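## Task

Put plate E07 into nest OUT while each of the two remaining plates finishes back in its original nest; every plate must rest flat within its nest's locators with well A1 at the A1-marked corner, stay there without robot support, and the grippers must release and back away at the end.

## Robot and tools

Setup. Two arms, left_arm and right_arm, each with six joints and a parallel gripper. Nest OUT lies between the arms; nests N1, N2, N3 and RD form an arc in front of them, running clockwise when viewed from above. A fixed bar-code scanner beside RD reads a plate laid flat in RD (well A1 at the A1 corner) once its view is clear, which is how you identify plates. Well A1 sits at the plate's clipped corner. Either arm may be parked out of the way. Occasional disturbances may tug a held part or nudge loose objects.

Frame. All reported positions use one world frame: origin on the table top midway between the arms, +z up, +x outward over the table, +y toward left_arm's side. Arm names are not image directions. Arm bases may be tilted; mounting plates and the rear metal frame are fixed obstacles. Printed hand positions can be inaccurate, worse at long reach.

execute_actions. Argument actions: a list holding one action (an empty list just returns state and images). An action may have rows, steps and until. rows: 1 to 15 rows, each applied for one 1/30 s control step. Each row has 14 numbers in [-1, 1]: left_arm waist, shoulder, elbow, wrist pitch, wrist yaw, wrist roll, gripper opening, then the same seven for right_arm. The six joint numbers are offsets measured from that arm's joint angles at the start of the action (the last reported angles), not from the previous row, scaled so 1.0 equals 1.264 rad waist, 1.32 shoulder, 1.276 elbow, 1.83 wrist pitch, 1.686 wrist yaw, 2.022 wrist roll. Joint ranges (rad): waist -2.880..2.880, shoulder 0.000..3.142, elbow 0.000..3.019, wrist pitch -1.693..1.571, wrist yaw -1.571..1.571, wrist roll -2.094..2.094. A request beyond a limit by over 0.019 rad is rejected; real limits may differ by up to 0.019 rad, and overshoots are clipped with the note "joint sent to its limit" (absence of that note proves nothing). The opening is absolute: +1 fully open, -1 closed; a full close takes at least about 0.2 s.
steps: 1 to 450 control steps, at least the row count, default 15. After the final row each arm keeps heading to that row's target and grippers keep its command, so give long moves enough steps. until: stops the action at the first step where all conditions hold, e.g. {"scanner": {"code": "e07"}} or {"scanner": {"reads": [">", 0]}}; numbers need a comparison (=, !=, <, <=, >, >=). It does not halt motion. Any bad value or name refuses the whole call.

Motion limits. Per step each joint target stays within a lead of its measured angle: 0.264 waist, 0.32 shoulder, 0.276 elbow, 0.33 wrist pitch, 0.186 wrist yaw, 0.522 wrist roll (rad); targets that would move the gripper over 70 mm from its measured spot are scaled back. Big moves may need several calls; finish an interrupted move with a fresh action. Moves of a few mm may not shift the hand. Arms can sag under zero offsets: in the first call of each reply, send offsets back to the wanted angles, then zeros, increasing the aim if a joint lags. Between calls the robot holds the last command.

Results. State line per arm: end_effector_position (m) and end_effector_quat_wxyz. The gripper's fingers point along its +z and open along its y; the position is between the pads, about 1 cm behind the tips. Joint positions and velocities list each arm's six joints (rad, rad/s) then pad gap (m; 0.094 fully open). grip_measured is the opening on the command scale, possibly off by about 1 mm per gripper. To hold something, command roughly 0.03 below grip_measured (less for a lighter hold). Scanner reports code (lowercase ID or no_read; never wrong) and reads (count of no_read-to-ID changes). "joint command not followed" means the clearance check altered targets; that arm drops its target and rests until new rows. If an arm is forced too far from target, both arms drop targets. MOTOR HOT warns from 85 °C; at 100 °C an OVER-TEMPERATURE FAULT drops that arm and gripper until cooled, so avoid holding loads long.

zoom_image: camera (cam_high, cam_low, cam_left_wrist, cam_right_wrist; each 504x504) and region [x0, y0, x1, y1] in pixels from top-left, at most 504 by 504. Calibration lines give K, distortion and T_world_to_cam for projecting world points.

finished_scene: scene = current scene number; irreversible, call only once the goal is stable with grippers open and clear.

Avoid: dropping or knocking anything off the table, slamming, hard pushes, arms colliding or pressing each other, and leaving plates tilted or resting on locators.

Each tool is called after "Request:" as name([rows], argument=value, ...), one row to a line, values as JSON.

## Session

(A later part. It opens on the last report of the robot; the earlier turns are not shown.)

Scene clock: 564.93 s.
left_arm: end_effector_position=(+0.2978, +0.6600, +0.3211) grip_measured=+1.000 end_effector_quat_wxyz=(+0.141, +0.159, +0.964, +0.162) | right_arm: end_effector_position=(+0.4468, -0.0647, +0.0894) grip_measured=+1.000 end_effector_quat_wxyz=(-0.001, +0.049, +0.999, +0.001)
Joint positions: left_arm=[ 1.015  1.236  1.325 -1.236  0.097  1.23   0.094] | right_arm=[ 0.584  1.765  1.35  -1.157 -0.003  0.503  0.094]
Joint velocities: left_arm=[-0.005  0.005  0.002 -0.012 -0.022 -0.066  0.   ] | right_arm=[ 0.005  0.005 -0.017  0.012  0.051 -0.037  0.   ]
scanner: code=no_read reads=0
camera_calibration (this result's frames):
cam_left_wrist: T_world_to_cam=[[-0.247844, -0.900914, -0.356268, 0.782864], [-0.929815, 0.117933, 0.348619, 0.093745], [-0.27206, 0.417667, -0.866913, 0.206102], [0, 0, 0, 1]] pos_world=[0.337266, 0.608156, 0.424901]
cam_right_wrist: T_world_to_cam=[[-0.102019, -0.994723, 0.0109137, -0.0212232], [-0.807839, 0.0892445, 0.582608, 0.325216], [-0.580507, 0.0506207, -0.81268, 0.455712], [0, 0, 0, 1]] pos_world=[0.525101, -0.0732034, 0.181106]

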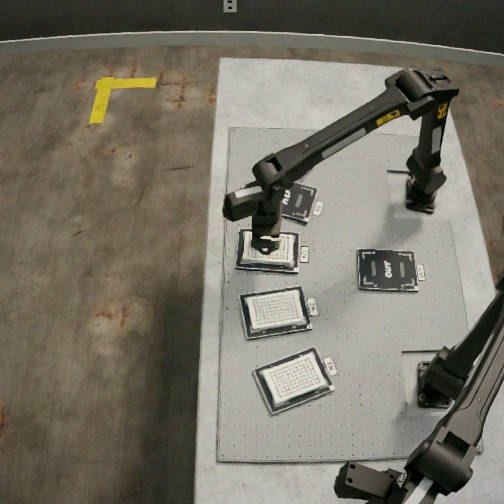

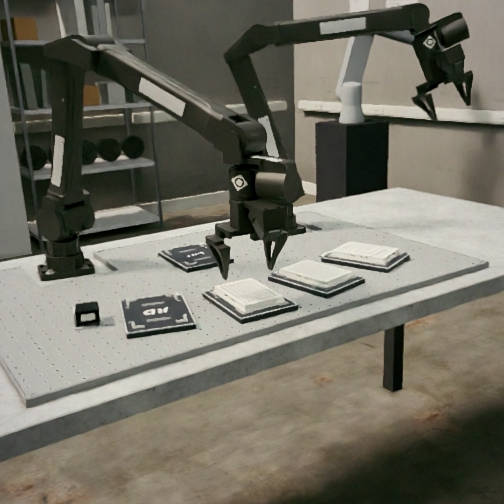

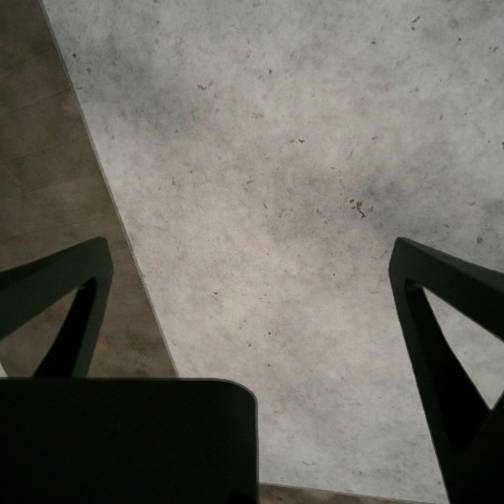

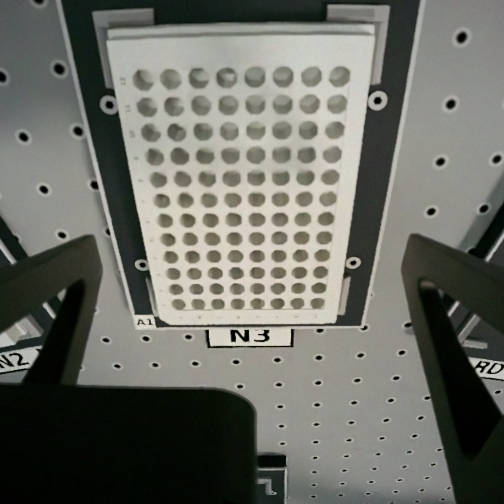

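Request:
execute_actions([
  {"rows": [[0,0,0,0,0,0,1,0.002,0.005,-0.009,0.012,0,-0.003,1],[0,0,0,0,0,0,1,0.004,0.010,-0.018,0.024,0,-0.006,1],[0,0,0,0,0,0,1,0.006,0.016,-0.028,0.036,0,-0.008,1],[0,0,0,0,0,0,1,0.0071,0.0205,-0.0366,0.0475,0,-0.0099,1]], "steps": 20},
])

Scene clock: 642.83 s.
left_arm: end_effector_position=(+0.2978, +0.6600, +0.3211) grip_measured=+1.000 end_effector_quat_wxyz=(+0.141, +0.159, +0.964, +0.162) | right_arm: end_effector_position=(+0.4478, -0.0643, +0.0739) grip_measured=+1.000 end_effector_quat_wxyz=(+0.013, +0.043, +0.999, +0.008)
Joint positions: left_arm=[ 1.015  1.236  1.325 -1.236  0.097  1.23   0.094] | right_arm=[ 0.584  1.767  1.308 -1.083 -0.003  0.492  0.094]
Joint velocities: left_arm=[ 0.005 -0.005 -0.007  0.012 -0.022 -0.037  0.   ] | right_arm=[-0.015  0.015 -0.012  0.012 -0.066 -0.022  0.   ]
scanner: code=no_read reads=0
camera_calibration (this result's frames):
cam_left_wrist: T_world_to_cam=[[-0.247844, -0.900914, -0.356268, 0.782864], [-0.929815, 0.117933, 0.348619, 0.093745], [-0.27206, 0.417667, -0.866913, 0.206102], [0, 0, 0, 1]] pos_world=[0.337266, 0.608156, 0.424901]
cam_right_wrist: T_world_to_cam=[[-0.0918715, -0.995765, -0.0034827, -0.0240748], [-0.824565, 0.0741144, 0.560892, 0.343158], [-0.558259, 0.0544017, -0.827881, 0.435043], [0, 0, 0, 1]] pos_world=[0.523611, -0.0730729, 0.167605]

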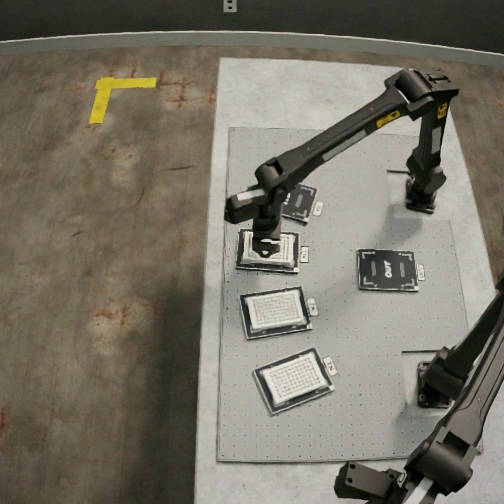

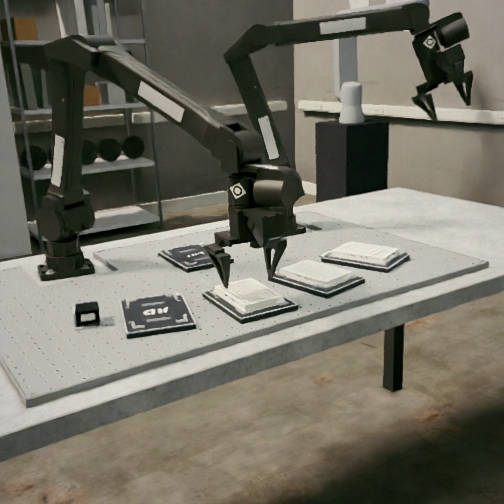

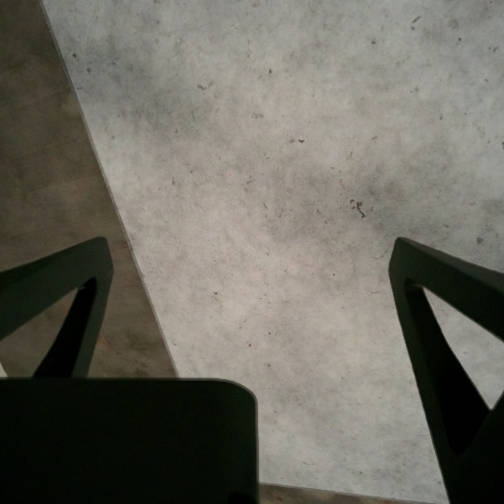

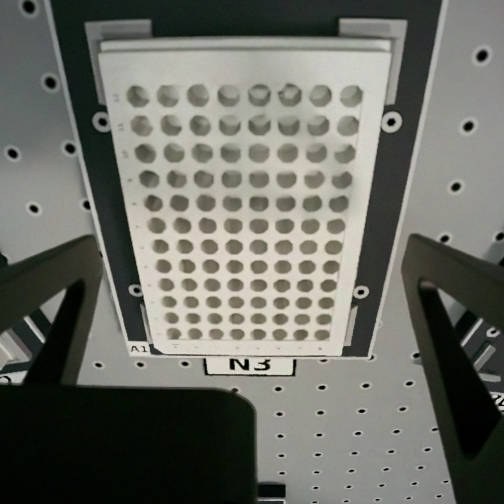

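Request:
execute_actions([
  {"rows": [[0,0,0,0,0,0,1,0.004,0.012,-0.003,0,0,0,1],[0,0,0,0,0,0,1,0.008,0.024,-0.006,0,0,0,1],[0,0,0,0,0,0,1,0.0127,0.0379,-0.0094,0.004,0,0,1]], "steps": 18},
])

Scene clock: 661.30 s.
left_arm: end_effector_position=(+0.2978, +0.6600, +0.3211) grip_measured=+1.000 end_effector_quat_wxyz=(+0.141, +0.159, +0.964, +0.162) | right_arm: end_effector_position=(+0.4436, -0.0643, +0.0604) grip_measured=+1.000 end_effector_quat_wxyz=(-0.001, +0.042, +0.999, +0.001)
Joint positions: left_arm=[ 1.015  1.236  1.325 -1.236  0.097  1.23   0.094] | right_arm=[ 0.587  1.79   1.303 -1.083 -0.003  0.492  0.094]
Joint velocities: left_arm=[ 0.005 -0.005  0.002 -0.017  0.007  0.051  0.   ] | right_arm=[-0.005 -0.005 -0.002  0.007 -0.007 -0.007  0.   ]
scanner: code=no_read reads=0
camera_calibration (this result's frames):
cam_left_wrist: T_world_to_cam=[[-0.247844, -0.900914, -0.356268, 0.782864], [-0.929815, 0.117933, 0.348619, 0.093745], [-0.27206, 0.417667, -0.866913, 0.206102], [0, 0, 0, 1]] pos_world=[0.337266, 0.608156, 0.424901]
cam_right_wrist: T_world_to_cam=[[-0.0879773, -0.996067, 0.0105262, -0.0270448], [-0.809439, 0.0776444, 0.582048, 0.339443], [-0.580576, 0.0426866, -0.813087, 0.429722], [0, 0, 0, 1]] pos_world=[0.521865, -0.0716377, 0.152114]

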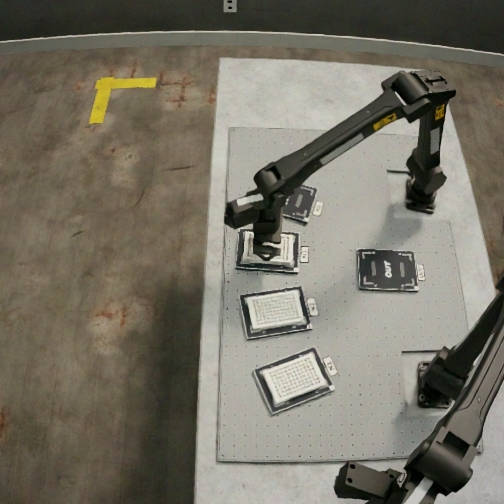

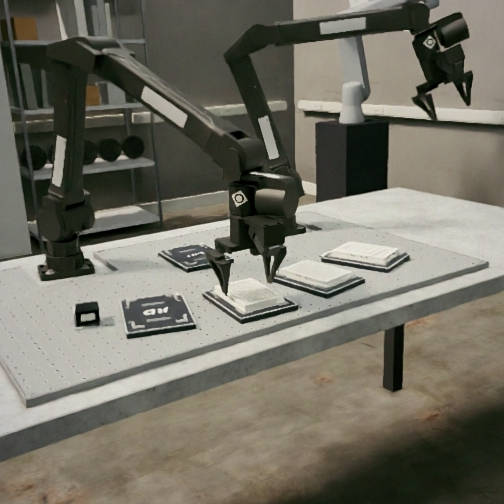

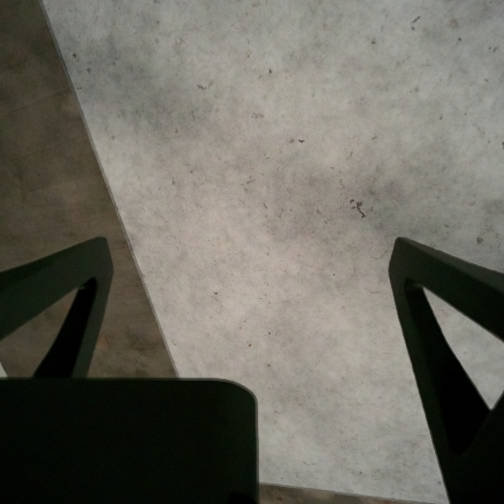

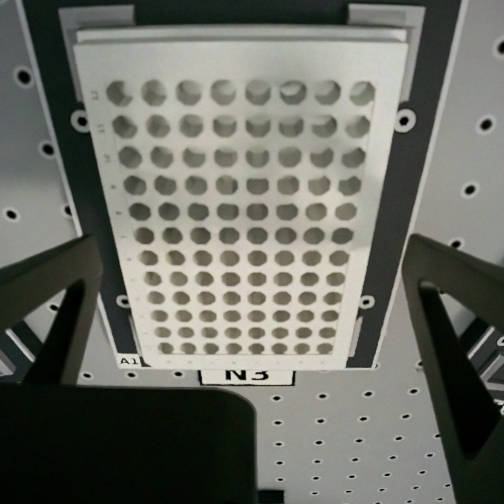

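Request:
zoom_image(camera="cam_right_wrist", region=[50, 60, 450, 380])

Request:
zoom_image(camera="cam_low", region=[195, 240, 315, 330])

Region (50, 60, 450, 380) of cam_right_wrist's 504x504 image, scaled by 1.260, with more detail than that image has; it fills the top 403 rows of this view, and the rest is white.

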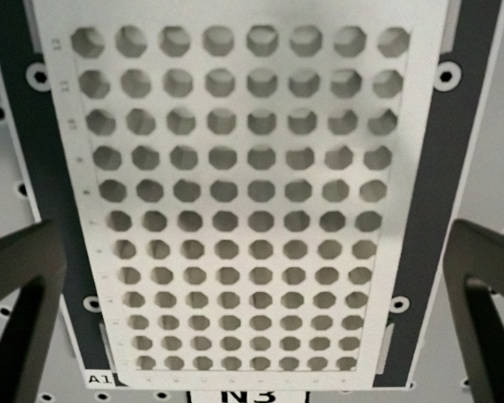

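Region (195, 240, 315, 330) of cam_low's 504x504 image, scaled by 4.200, with more detail than that image has; it fills the top 378 rows of this view, and the rest is white.

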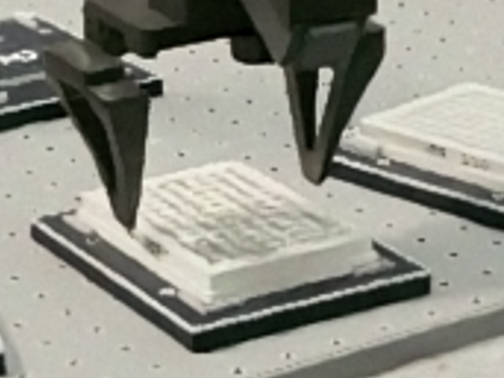

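Request:
execute_actions([
  {"rows": [[0,0,0,0,0,0,1,0.005,0.01,-0.005,0.008,0,0,1],[0,0,0,0,0,0,1,0.010,0.02,-0.010,0.016,0,0,1],[0,0,0,0,0,0,1,0.0146,0.03,-0.016,0.024,0,0,1],[0,0,0,0,0,0,1,0.0146,0.039,-0.0212,0.0315,0,0,1]], "steps": 18},
])

Scene clock: 694.93 s.
left_arm: end_effector_position=(+0.2978, +0.6600, +0.3211) grip_measured=+1.000 end_effector_quat_wxyz=(+0.141, +0.159, +0.964, +0.162) | right_arm: end_effector_position=(+0.4419, -0.0612, +0.0399) grip_measured=+1.000 end_effector_quat_wxyz=(-0.002, +0.038, +0.999, +0.000)
Joint positions: left_arm=[ 1.015  1.236  1.325 -1.236  0.097  1.23   0.094] | right_arm=[ 0.594  1.818  1.281 -1.038 -0.003  0.492  0.094]
Joint velocities: left_arm=[-0.005 -0.015  0.007 -0.002  0.022 -0.095  0.   ] | right_arm=[-0.005 -0.015  0.037 -0.007  0.007 -0.007  0.   ]
scanner: code=no_read reads=0
camera_calibration (this result's frames):
cam_left_wrist: T_world_to_cam=[[-0.247844, -0.900914, -0.356268, 0.782864], [-0.929815, 0.117933, 0.348619, 0.093745], [-0.27206, 0.417667, -0.866913, 0.206102], [0, 0, 0, 1]] pos_world=[0.337266, 0.608156, 0.424901]
cam_right_wrist: T_world_to_cam=[[-0.0811001, -0.996632, 0.0121622, -0.0270526], [-0.808121, 0.0728929, 0.584488, 0.348798], [-0.583406, 0.0375735, -0.811311, 0.41284], [0, 0, 0, 1]] pos_world=[0.52053, -0.0678982, 0.131402]

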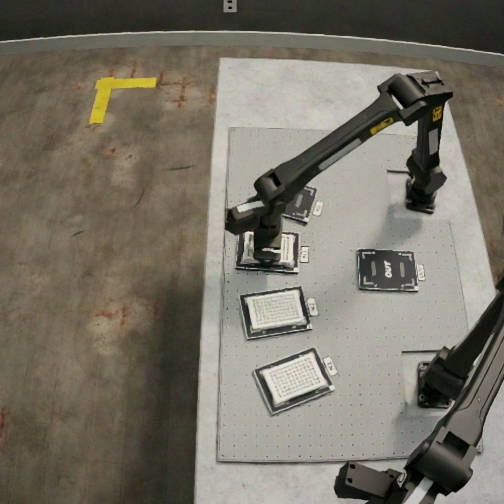

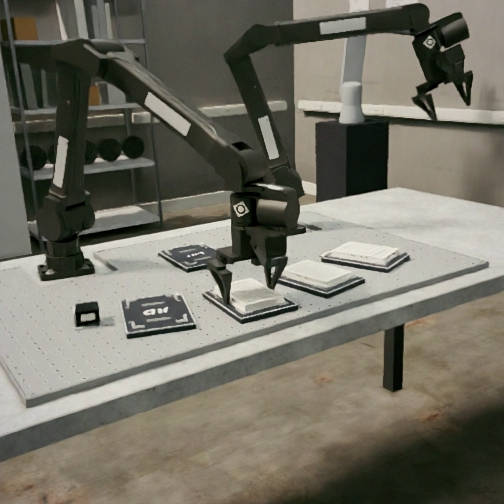

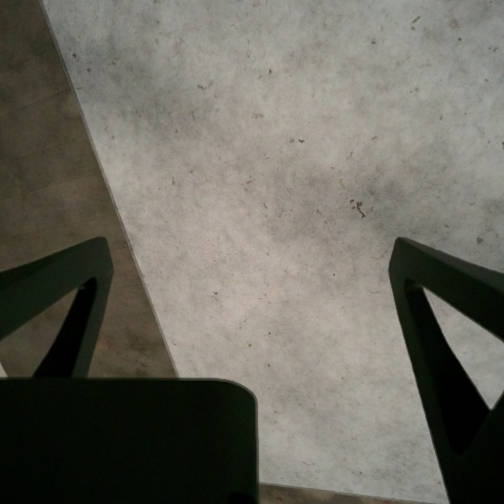

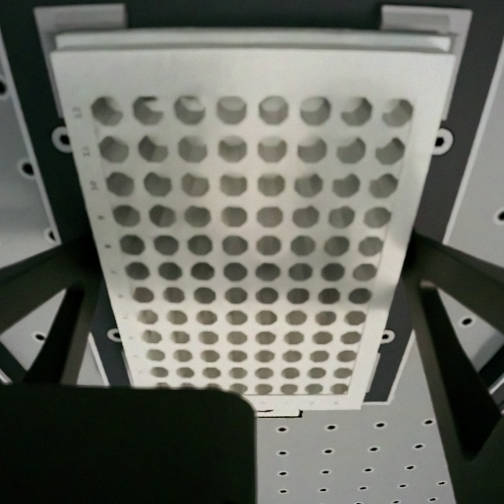

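Request:
execute_actions(actions=[])

Scene clock: 714.97 s.
left_arm: end_effector_position=(+0.2978, +0.6600, +0.3211) grip_measured=+1.000 end_effector_quat_wxyz=(+0.141, +0.159, +0.964, +0.162) | right_arm: end_effector_position=(+0.4419, -0.0612, +0.0399) grip_measured=+1.000 end_effector_quat_wxyz=(-0.002, +0.038, +0.999, +0.000)
Joint positions: left_arm=[ 1.015  1.236  1.325 -1.236  0.097  1.23   0.094] | right_arm=[ 0.594  1.818  1.281 -1.038 -0.003  0.492  0.094]
Joint velocities: left_arm=[-0.034  0.015 -0.007 -0.002 -0.007 -0.051  0.   ] | right_arm=[ 0.015 -0.015 -0.007 -0.002 -0.037 -0.037  0.   ]
scanner: code=no_read reads=0
camera_calibration (this result's frames):
cam_left_wrist: T_world_to_cam=[[-0.247844, -0.900914, -0.356268, 0.782864], [-0.929815, 0.117933, 0.348619, 0.093745], [-0.27206, 0.417667, -0.866913, 0.206102], [0, 0, 0, 1]] pos_world=[0.337266, 0.608156, 0.424901]
cam_right_wrist: T_world_to_cam=[[-0.0811001, -0.996632, 0.0121622, -0.0270526], [-0.808121, 0.0728929, 0.584488, 0.348798], [-0.583406, 0.0375735, -0.811311, 0.41284], [0, 0, 0, 1]] pos_world=[0.52053, -0.0678982, 0.131402]

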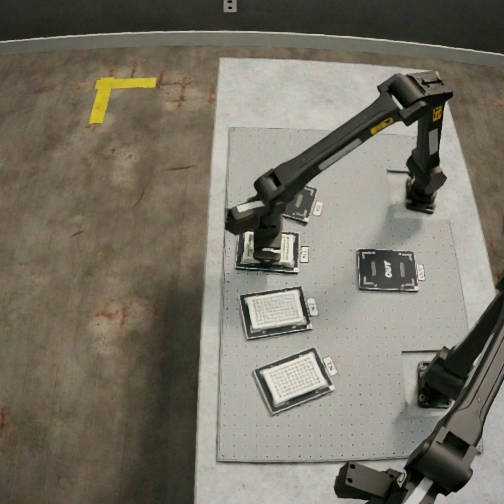

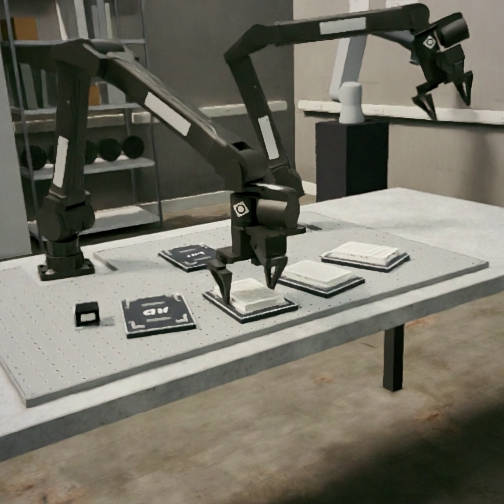

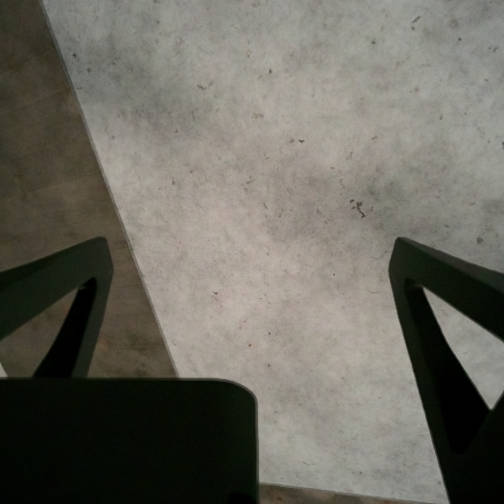

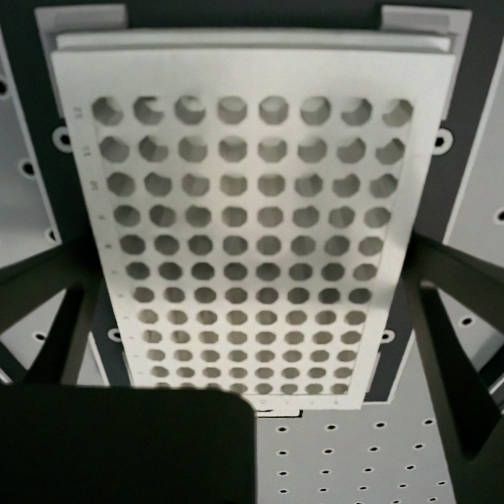

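Request:
zoom_image(camera="cam_low", region=[180, 220, 340, 340])

Request:
zoom_image(camera="cam_right_wrist", region=[0, 150, 504, 420])

Region (180, 220, 340, 340) of cam_low's 504x504 image, scaled by 3.150, with more detail than that image has; it fills the top 378 rows of this view, and the rest is white.

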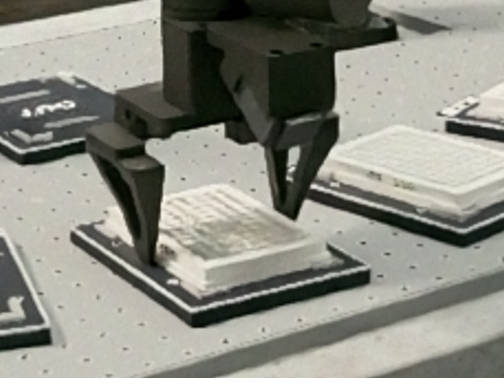

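Region (0, 150, 504, 420) of cam_right_wrist's 504x504 image, scaled by 1.000; it fills the top 270 rows of this view, and the rest is white.

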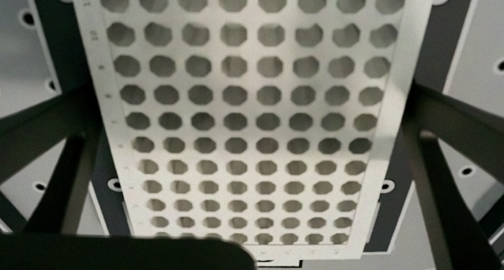

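Request:
execute_actions([
  {"rows": [[0,0,0,0,0,0,1, 0,0.002,0,0,0,0,0.92],[0,0,0,0,0,0,1, 0,0.003,0,0,0,0,0.88],[0,0,0,0,0,0,1, 0,0.003,0,0,0,0,0.84],[0,0,0,0,0,0,1, 0,0.003,0,0,0,0,0.81],[0,0,0,0,0,0,1, 0,0.003,0,0,0,0,0.78],[0,0,0,0,0,0,1, 0,0.003,0,0,0,0,0.76],[0,0,0,0,0,0,1, 0,0.003,0,0,0,0,0.74],[0,0,0,0,0,0,1, 0,0.003,0,0,0,0,0.72],[0,0,0,0,0,0,1, 0,0.003,0,0,0,0,0.71]], "steps": 15},
])

Scene clock: 761.53 s.
left_arm: end_effector_position=(+0.2978, +0.6600, +0.3211) grip_measured=+1.000 end_effector_quat_wxyz=(+0.141, +0.159, +0.964, +0.162) | right_arm: end_effector_position=(+0.4419, -0.0612, +0.0399) grip_measured=+0.781 end_effector_quat_wxyz=(-0.002, +0.038, +0.999, +0.000)
Joint positions: left_arm=[ 1.015  1.236  1.325 -1.236  0.097  1.23   0.094] | right_arm=[ 0.594  1.818  1.281 -1.038 -0.003  0.492  0.084]
Joint velocities: left_arm=[-0.015  0.005 -0.002 -0.007 -0.066 -0.051  0.   ] | right_arm=[-0.005 -0.005 -0.002 -0.022  0.051 -0.007  0.   ]
scanner: code=no_read reads=0
camera_calibration (this result's frames):
cam_left_wrist: T_world_to_cam=[[-0.247844, -0.900914, -0.356268, 0.782864], [-0.929815, 0.117933, 0.348619, 0.093745], [-0.27206, 0.417667, -0.866913, 0.206102], [0, 0, 0, 1]] pos_world=[0.337266, 0.608156, 0.424901]
cam_right_wrist: T_world_to_cam=[[-0.0811001, -0.996632, 0.0121622, -0.0270526], [-0.808121, 0.0728929, 0.584488, 0.348798], [-0.583406, 0.0375735, -0.811311, 0.41284], [0, 0, 0, 1]] pos_world=[0.52053, -0.0678982, 0.131402]

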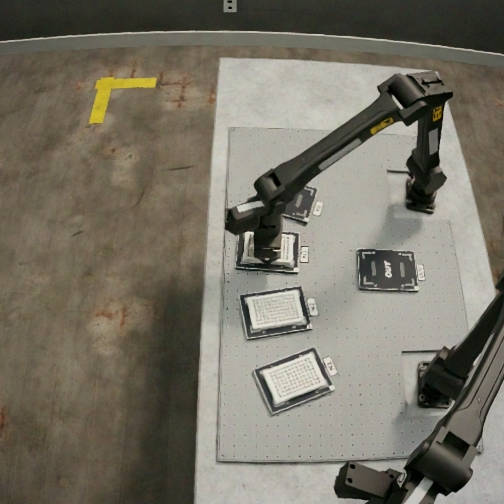

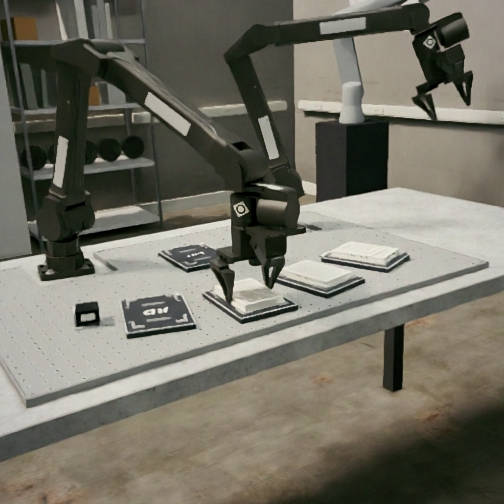

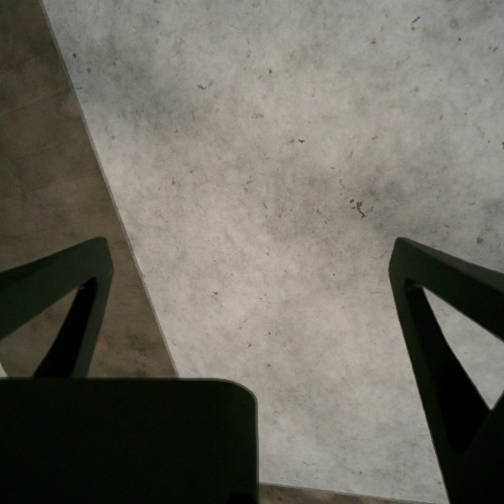

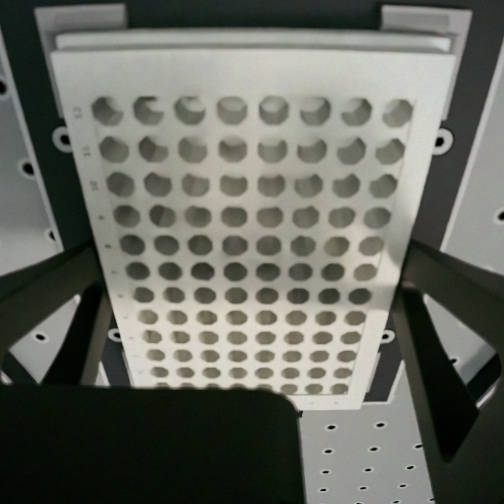

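Request:
zoom_image(camera="cam_low", region=[200, 250, 310, 330])

Region (200, 250, 310, 330) of cam_low's 504x504 image, scaled by 4.582, with more detail than that image has; it fills the top 367 rows of this view, and the rest is white.

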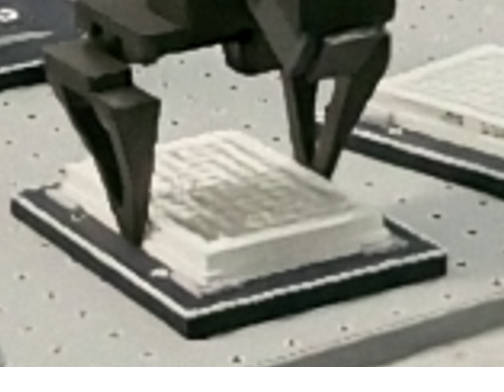

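Request:
zoom_image(camera="cam_right_wrist", region=[0, 0, 168, 168])

Request:
zoom_image(camera="cam_right_wrist", region=[336, 0, 504, 168])

Region (0, 0, 168, 168) of cam_right_wrist's 504x504 image, scaled by 3.000, with more detail than that image has.

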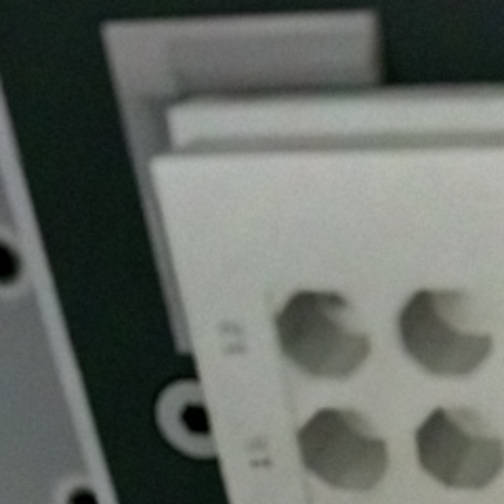

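Region (336, 0, 504, 168) of cam_right_wrist's 504x504 image, scaled by 3.000, with more detail than that image has.

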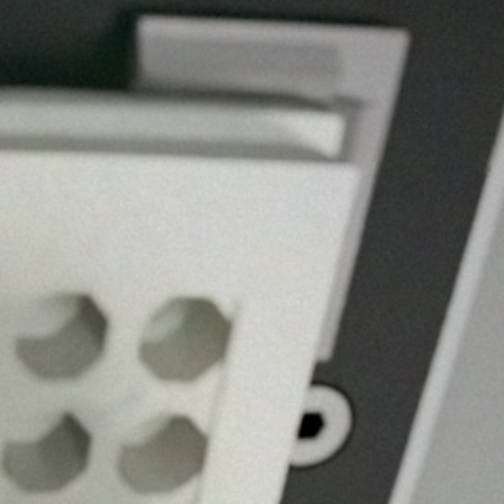

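Request:
execute_actions([
  {"rows": [[0,0,0,0,0,0,1, 0,-0.006,0.004,-0.006,0,0,0.75],[0,0,0,0,0,0,1, 0,-0.012,0.009,-0.012,0,0,0.75],[0,0,0,0,0,0,1, 0,-0.018,0.015,-0.020,0,0,0.75],[0,0,0,0,0,0,1, 0,-0.024,0.021,-0.029,0,0,0.75],[0,0,0,0,0,0,1, 0,-0.030,0.027,-0.038,0,0,0.75],[0,0,0,0,0,0,1, 0,-0.036,0.032,-0.046,0,0,0.75],[0,0,0,0,0,0,1, 0,-0.041,0.037,-0.052,0,0,0.75],[0,0,0,0,0,0,1, 0,-0.045,0.040,-0.056,0,0,0.75],[0,0,0,0,0,0,1, 0,-0.047,0.042,-0.058,0,0,0.75]], "steps": 16},
])

Scene clock: 857.23 s.
left_arm: end_effector_position=(+0.2978, +0.6600, +0.3211) grip_measured=+1.000 end_effector_quat_wxyz=(+0.141, +0.159, +0.964, +0.162) | right_arm: end_effector_position=(+0.4317, -0.0657, +0.0774) grip_measured=+0.781 end_effector_quat_wxyz=(-0.007, +0.038, +0.999, -0.002)
Joint positions: left_arm=[ 1.015  1.236  1.325 -1.236  0.097  1.23   0.094] | right_arm=[ 0.594  1.752  1.298 -1.132 -0.003  0.492  0.084]
Joint velocities: left_arm=[-0.005 -0.005 -0.002 -0.007 -0.037  0.022  0.   ] | right_arm=[-0.015 -0.005  0.012  0.007 -0.051  0.022  0.001]
scanner: code=no_read reads=0
camera_calibration (this result's frames):
cam_left_wrist: T_world_to_cam=[[-0.247844, -0.900914, -0.356268, 0.782864], [-0.929815, 0.117933, 0.348619, 0.093745], [-0.27206, 0.417667, -0.866913, 0.206102], [0, 0, 0, 1]] pos_world=[0.337266, 0.608156, 0.424901]
cam_right_wrist: T_world_to_cam=[[-0.0813243, -0.996532, 0.0176199, -0.0331222], [-0.801931, 0.0759208, 0.592573, 0.315902], [-0.591856, 0.0340607, -0.805324, 0.440441], [0, 0, 0, 1]] pos_world=[0.511315, -0.0719926, 0.168086]

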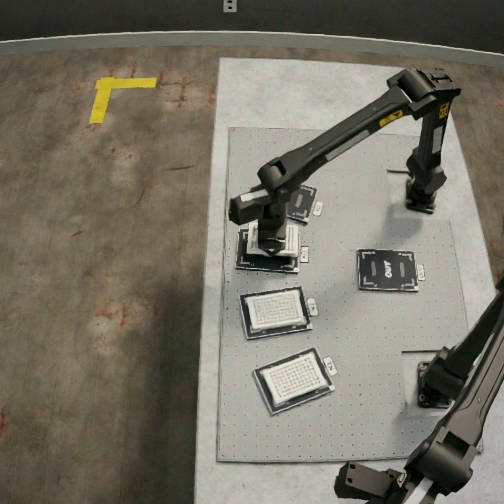

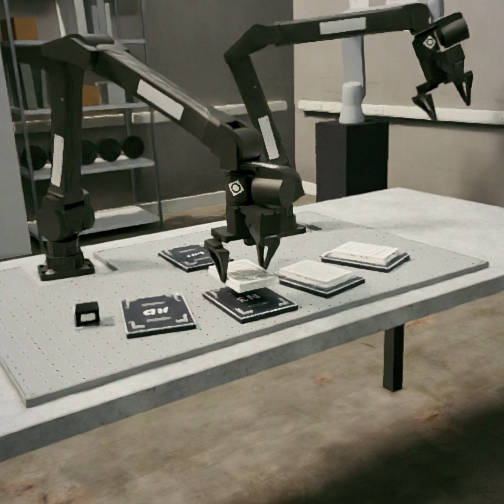

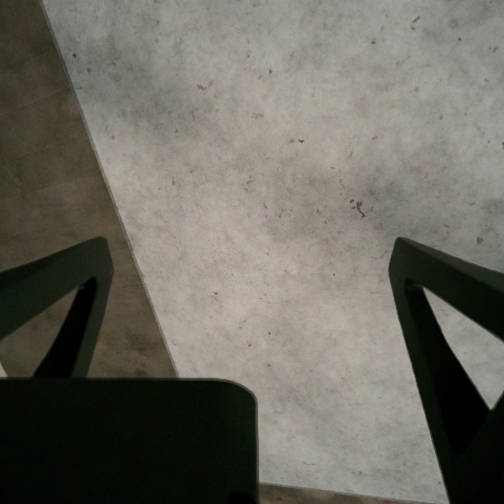

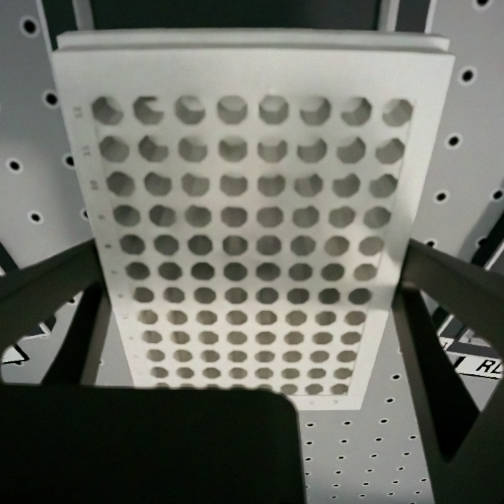

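Request:
zoom_image(camera="cam_high", region=[220, 200, 440, 340])

Region (220, 200, 440, 340) of cam_high's 504x504 image, scaled by 2.291, with more detail than that image has; it fills the top 321 rows of this view, and the rest is white.

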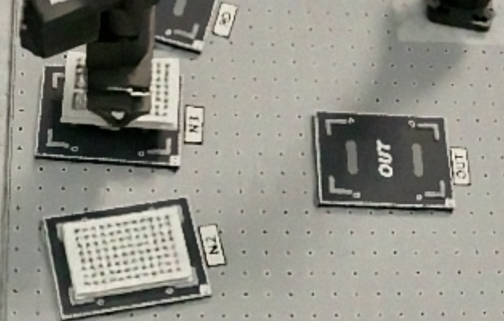

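Request:
execute_actions([
  {"rows": [[0,0,0,0,0,0,1, 0.016,-0.014,-0.012,0.002,0,0.009,0.75],[0,0,0,0,0,0,1, 0.042,-0.034,-0.032,0.005,0,0.025,0.75],[0,0,0,0,0,0,1, 0.080,-0.060,-0.063,0.010,0,0.047,0.75],[0,0,0,0,0,0,1, 0.122,-0.088,-0.099,0.015,0,0.071,0.75],[0,0,0,0,0,0,1, 0.164,-0.116,-0.135,0.020,0,0.096,0.75],[0,0,0,0,0,0,1, 0.206,-0.145,-0.172,0.026,0,0.121,0.75],[0,0,0,0,0,0,1, 0.249,-0.174,-0.208,0.031,0,0.146,0.75],[0,0,0,0,0,0,1, 0.291,-0.202,-0.244,0.036,0,0.171,0.75],[0,0,0,0,0,0,1, 0.334,-0.230,-0.281,0.041,0,0.196,0.75],[0,0,0,0,0,0,1, 0.376,-0.258,-0.317,0.047,0,0.220,0.75],[0,0,0,0,0,0,1, 0.419,-0.286,-0.353,0.052,0,0.245,0.75],[0,0,0,0,0,0,1, 0.461,-0.315,-0.389,0.057,0,0.270,0.75],[0,0,0,0,0,0,1, 0.493,-0.337,-0.418,0.061,0,0.289,0.75],[0,0,0,0,0,0,1, 0.517,-0.353,-0.440,0.064,0,0.303,0.75],[0,0,0,0,0,0,1, 0.530,-0.362,-0.452,0.066,0,0.311,0.75]], "steps": 36},
])

Scene clock: 965.60 s.
left_arm: end_effector_position=(+0.2978, +0.6600, +0.3211) grip_measured=+1.000 end_effector_quat_wxyz=(+0.141, +0.159, +0.964, +0.162) | right_arm: end_effector_position=(+0.1143, -0.0004, +0.0691) grip_measured=+0.781 end_effector_quat_wxyz=(-0.001, +0.008, +1.000, +0.004)
Joint positions: left_arm=[ 1.015  1.236  1.325 -1.236  0.097  1.23   0.094] | right_arm=[ 1.272  1.258  0.717 -1.023 -0.006  1.109  0.084]
Joint velocities: left_arm=[-0.015  0.005  0.002 -0.007  0.007 -0.037  0.   ] | right_arm=[ 0.005 -0.015  0.012 -0.002 -0.022  0.066 -0.001]
scanner: code=no_read reads=0
camera_calibration (this result's frames):
cam_left_wrist: T_world_to_cam=[[-0.247844, -0.900914, -0.356268, 0.782864], [-0.929815, 0.117933, 0.348619, 0.093745], [-0.27206, 0.417667, -0.866913, 0.206102], [0, 0, 0, 1]] pos_world=[0.337266, 0.608156, 0.424901]
cam_right_wrist: T_world_to_cam=[[-0.0209278, -0.999771, 0.00453353, 0.00024027], [-0.81213, 0.0196443, 0.583145, 0.0631261], [-0.583101, 0.00852214, -0.812355, 0.243184], [0, 0, 0, 1]] pos_world=[0.193073, -0.0030723, 0.160739]

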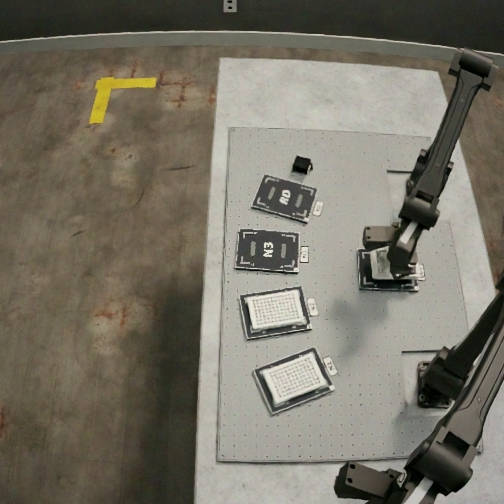

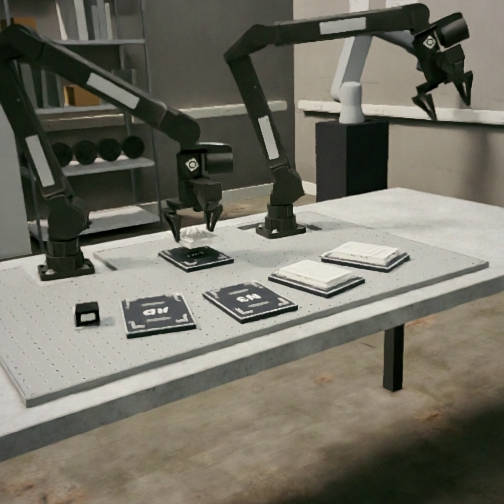

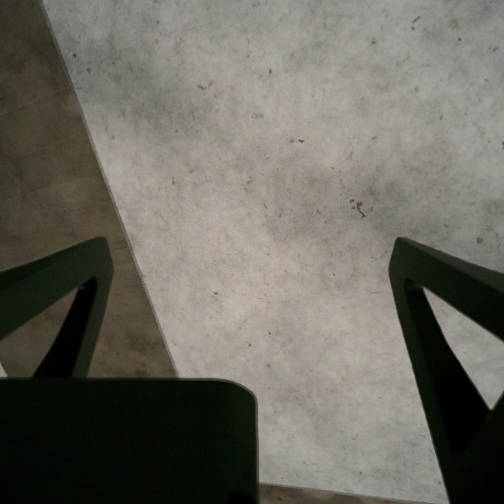

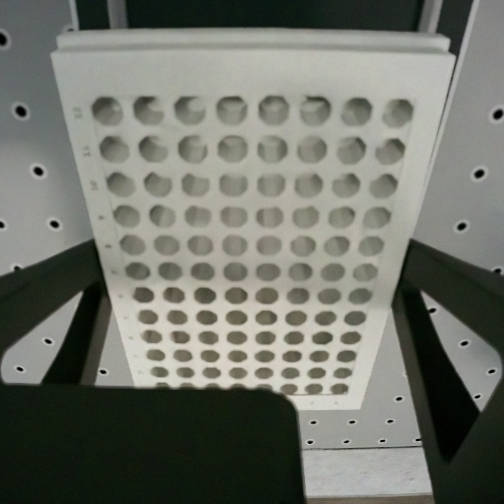

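Request:
zoom_image(camera="cam_right_wrist", region=[0, 0, 504, 120])

Request:
zoom_image(camera="cam_high", region=[330, 210, 450, 310])

Region (0, 0, 504, 120) of cam_right_wrist's 504x504 image, scaled by 1.000; it fills the top 120 rows of this view, and the rest is white.

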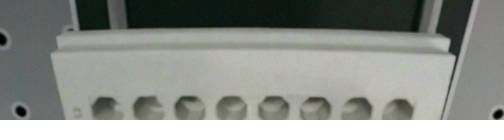

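Region (330, 210, 450, 310) of cam_high's 504x504 image, scaled by 4.200, with more detail than that image has.

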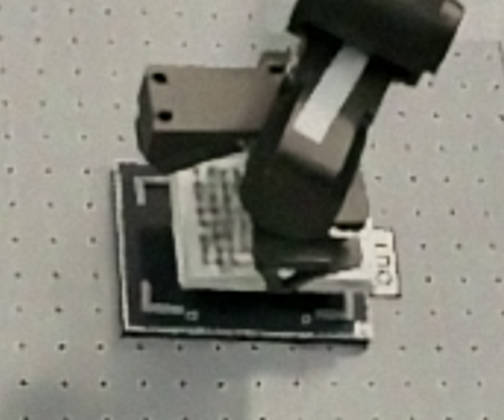

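Request:
zoom_image(camera="cam_right_wrist", region=[40, 0, 166, 63])

Request:
zoom_image(camera="cam_right_wrist", region=[378, 0, 504, 126])

Region (40, 0, 166, 63) of cam_right_wrist's 504x504 image, scaled by 4.000, with more detail than that image has.

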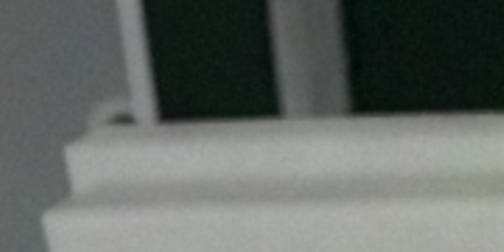

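Region (378, 0, 504, 126) of cam_right_wrist's 504x504 image, scaled by 4.000, with more detail than that image has.

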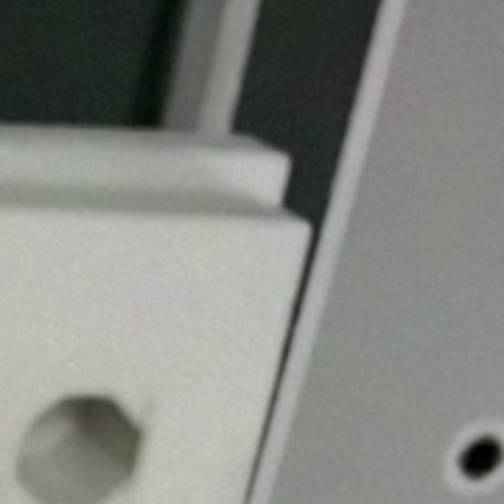

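Request:
execute_actions([
  {"rows": [[0,0,0,0,0,0,1, -0.010,0.010,-0.004,0.007,0,-0.005,0.75],[0,0,0,0,0,0,1, -0.018,0.019,-0.008,0.013,0,-0.008,0.75],[0,0,0,0,0,0,1, -0.025,0.026,-0.012,0.019,0,-0.010,0.75],[0,0,0,0,0,0,1, -0.031,0.032,-0.015,0.024,0,-0.012,0.75],[0,0,0,0,0,0,1, -0.035,0.037,-0.018,0.027,0,-0.013,0.75],[0,0,0,0,0,0,1, -0.038,0.041,-0.020,0.0295,0,-0.013,0.75]], "steps": 16},
])

Scene clock: 1031.97 s.
left_arm: end_effector_position=(+0.2978, +0.6600, +0.3211) grip_measured=+1.000 end_effector_quat_wxyz=(+0.141, +0.159, +0.964, +0.162) | right_arm: end_effector_position=(+0.1238, -0.0085, +0.0500) grip_measured=+0.781 end_effector_quat_wxyz=(-0.007, +0.020, +1.000, -0.006)
Joint positions: left_arm=[ 1.015  1.236  1.325 -1.236  0.097  1.23   0.094] | right_arm=[ 1.231  1.302  0.695 -0.981 -0.006  1.093  0.084]
Joint velocities: left_arm=[-0.005 -0.015 -0.002 -0.012 -0.022  0.066  0.   ] | right_arm=[-0.005 -0.005 -0.012  0.012 -0.022  0.081 -0.   ]
scanner: code=no_read reads=0
camera_calibration (this result's frames):
cam_left_wrist: T_world_to_cam=[[-0.247844, -0.900914, -0.356268, 0.782864], [-0.929815, 0.117933, 0.348619, 0.093745], [-0.27206, 0.417667, -0.866913, 0.206102], [0, 0, 0, 1]] pos_world=[0.337266, 0.608156, 0.424901]
cam_right_wrist: T_world_to_cam=[[-0.0455343, -0.998636, 0.025541, -0.00558331], [-0.804588, 0.0518162, 0.591569, 0.0809882], [-0.592086, 0.00638671, -0.80585, 0.233993], [0, 0, 0, 1]] pos_world=[0.203452, -0.0112666, 0.140795]

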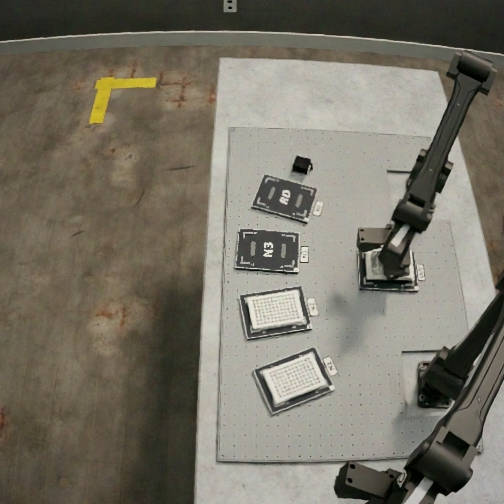

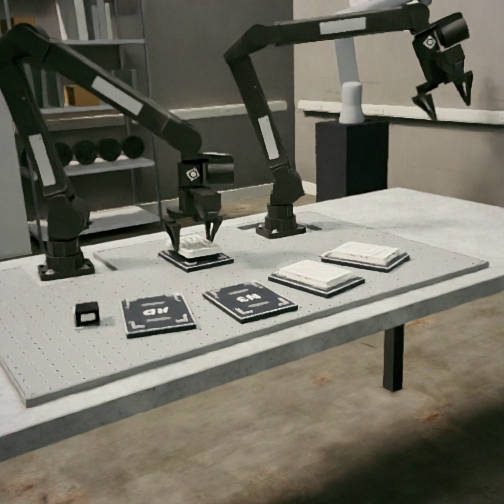

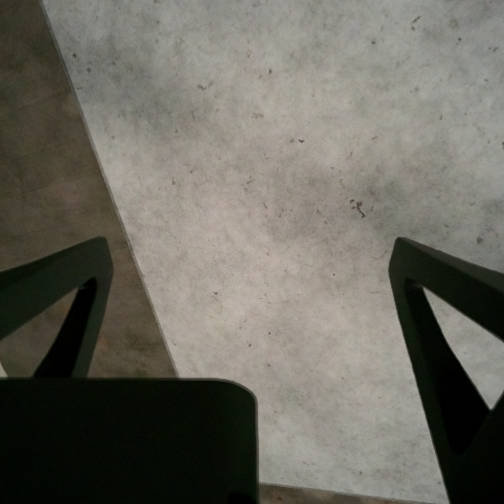

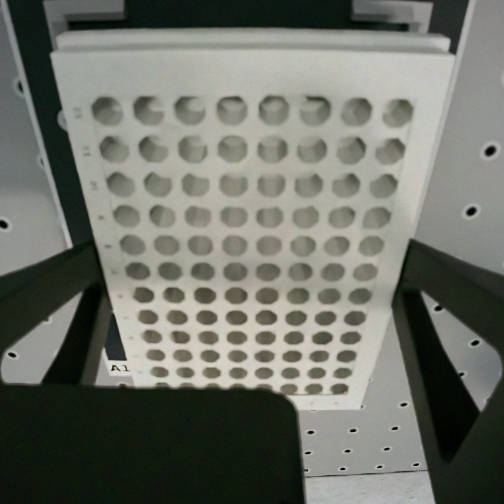

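Request:
zoom_image(camera="cam_right_wrist", region=[0, 0, 168, 168])

Request:
zoom_image(camera="cam_right_wrist", region=[336, 0, 504, 168])

Region (0, 0, 168, 168) of cam_right_wrist's 504x504 image, scaled by 3.000, with more detail than that image has.

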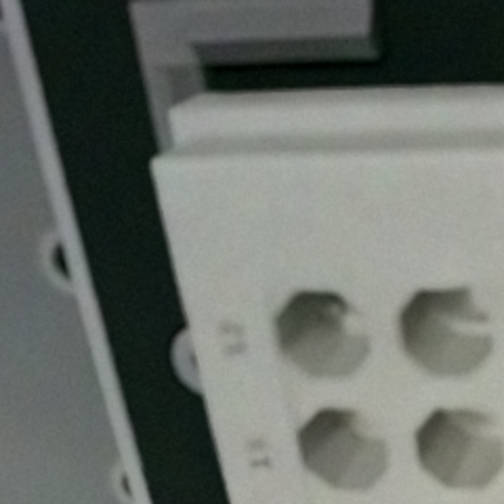

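Region (336, 0, 504, 168) of cam_right_wrist's 504x504 image, scaled by 3.000, with more detail than that image has.

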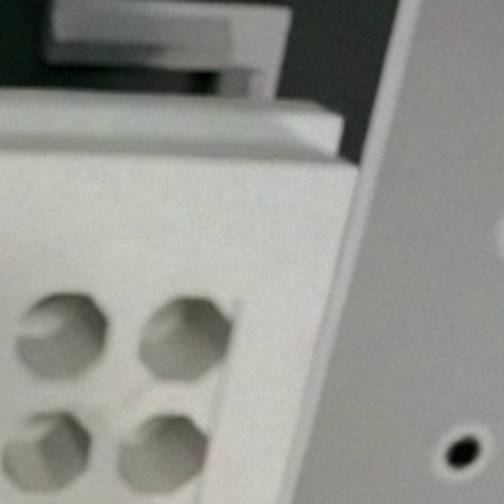

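Request:
zoom_image(camera="cam_right_wrist", region=[0, 100, 140, 240])

Request:
zoom_image(camera="cam_right_wrist", region=[364, 100, 504, 240])

Region (0, 100, 140, 240) of cam_right_wrist's 504x504 image, scaled by 3.600, with more detail than that image has.

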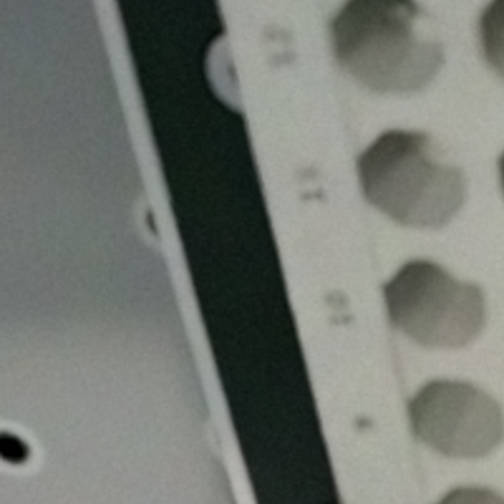

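Region (364, 100, 504, 240) of cam_right_wrist's 504x504 image, scaled by 3.600, with more detail than that image has.

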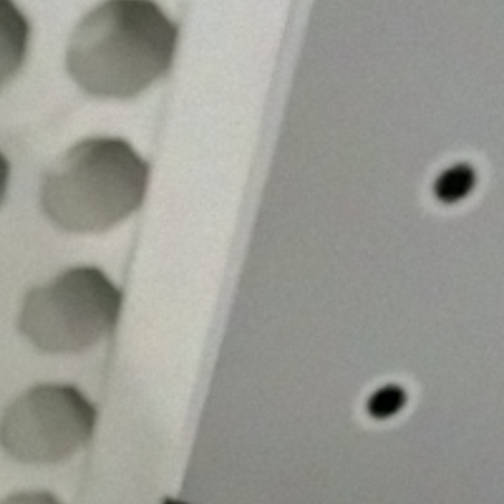

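Request:
zoom_image(camera="cam_high", region=[345, 230, 435, 305])

Region (345, 230, 435, 305) of cam_high's 504x504 image, scaled by 5.600, with more detail than that image has.

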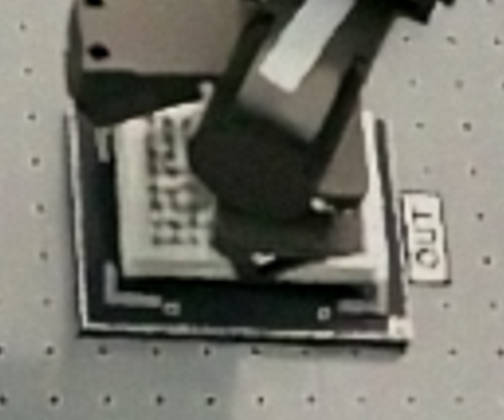

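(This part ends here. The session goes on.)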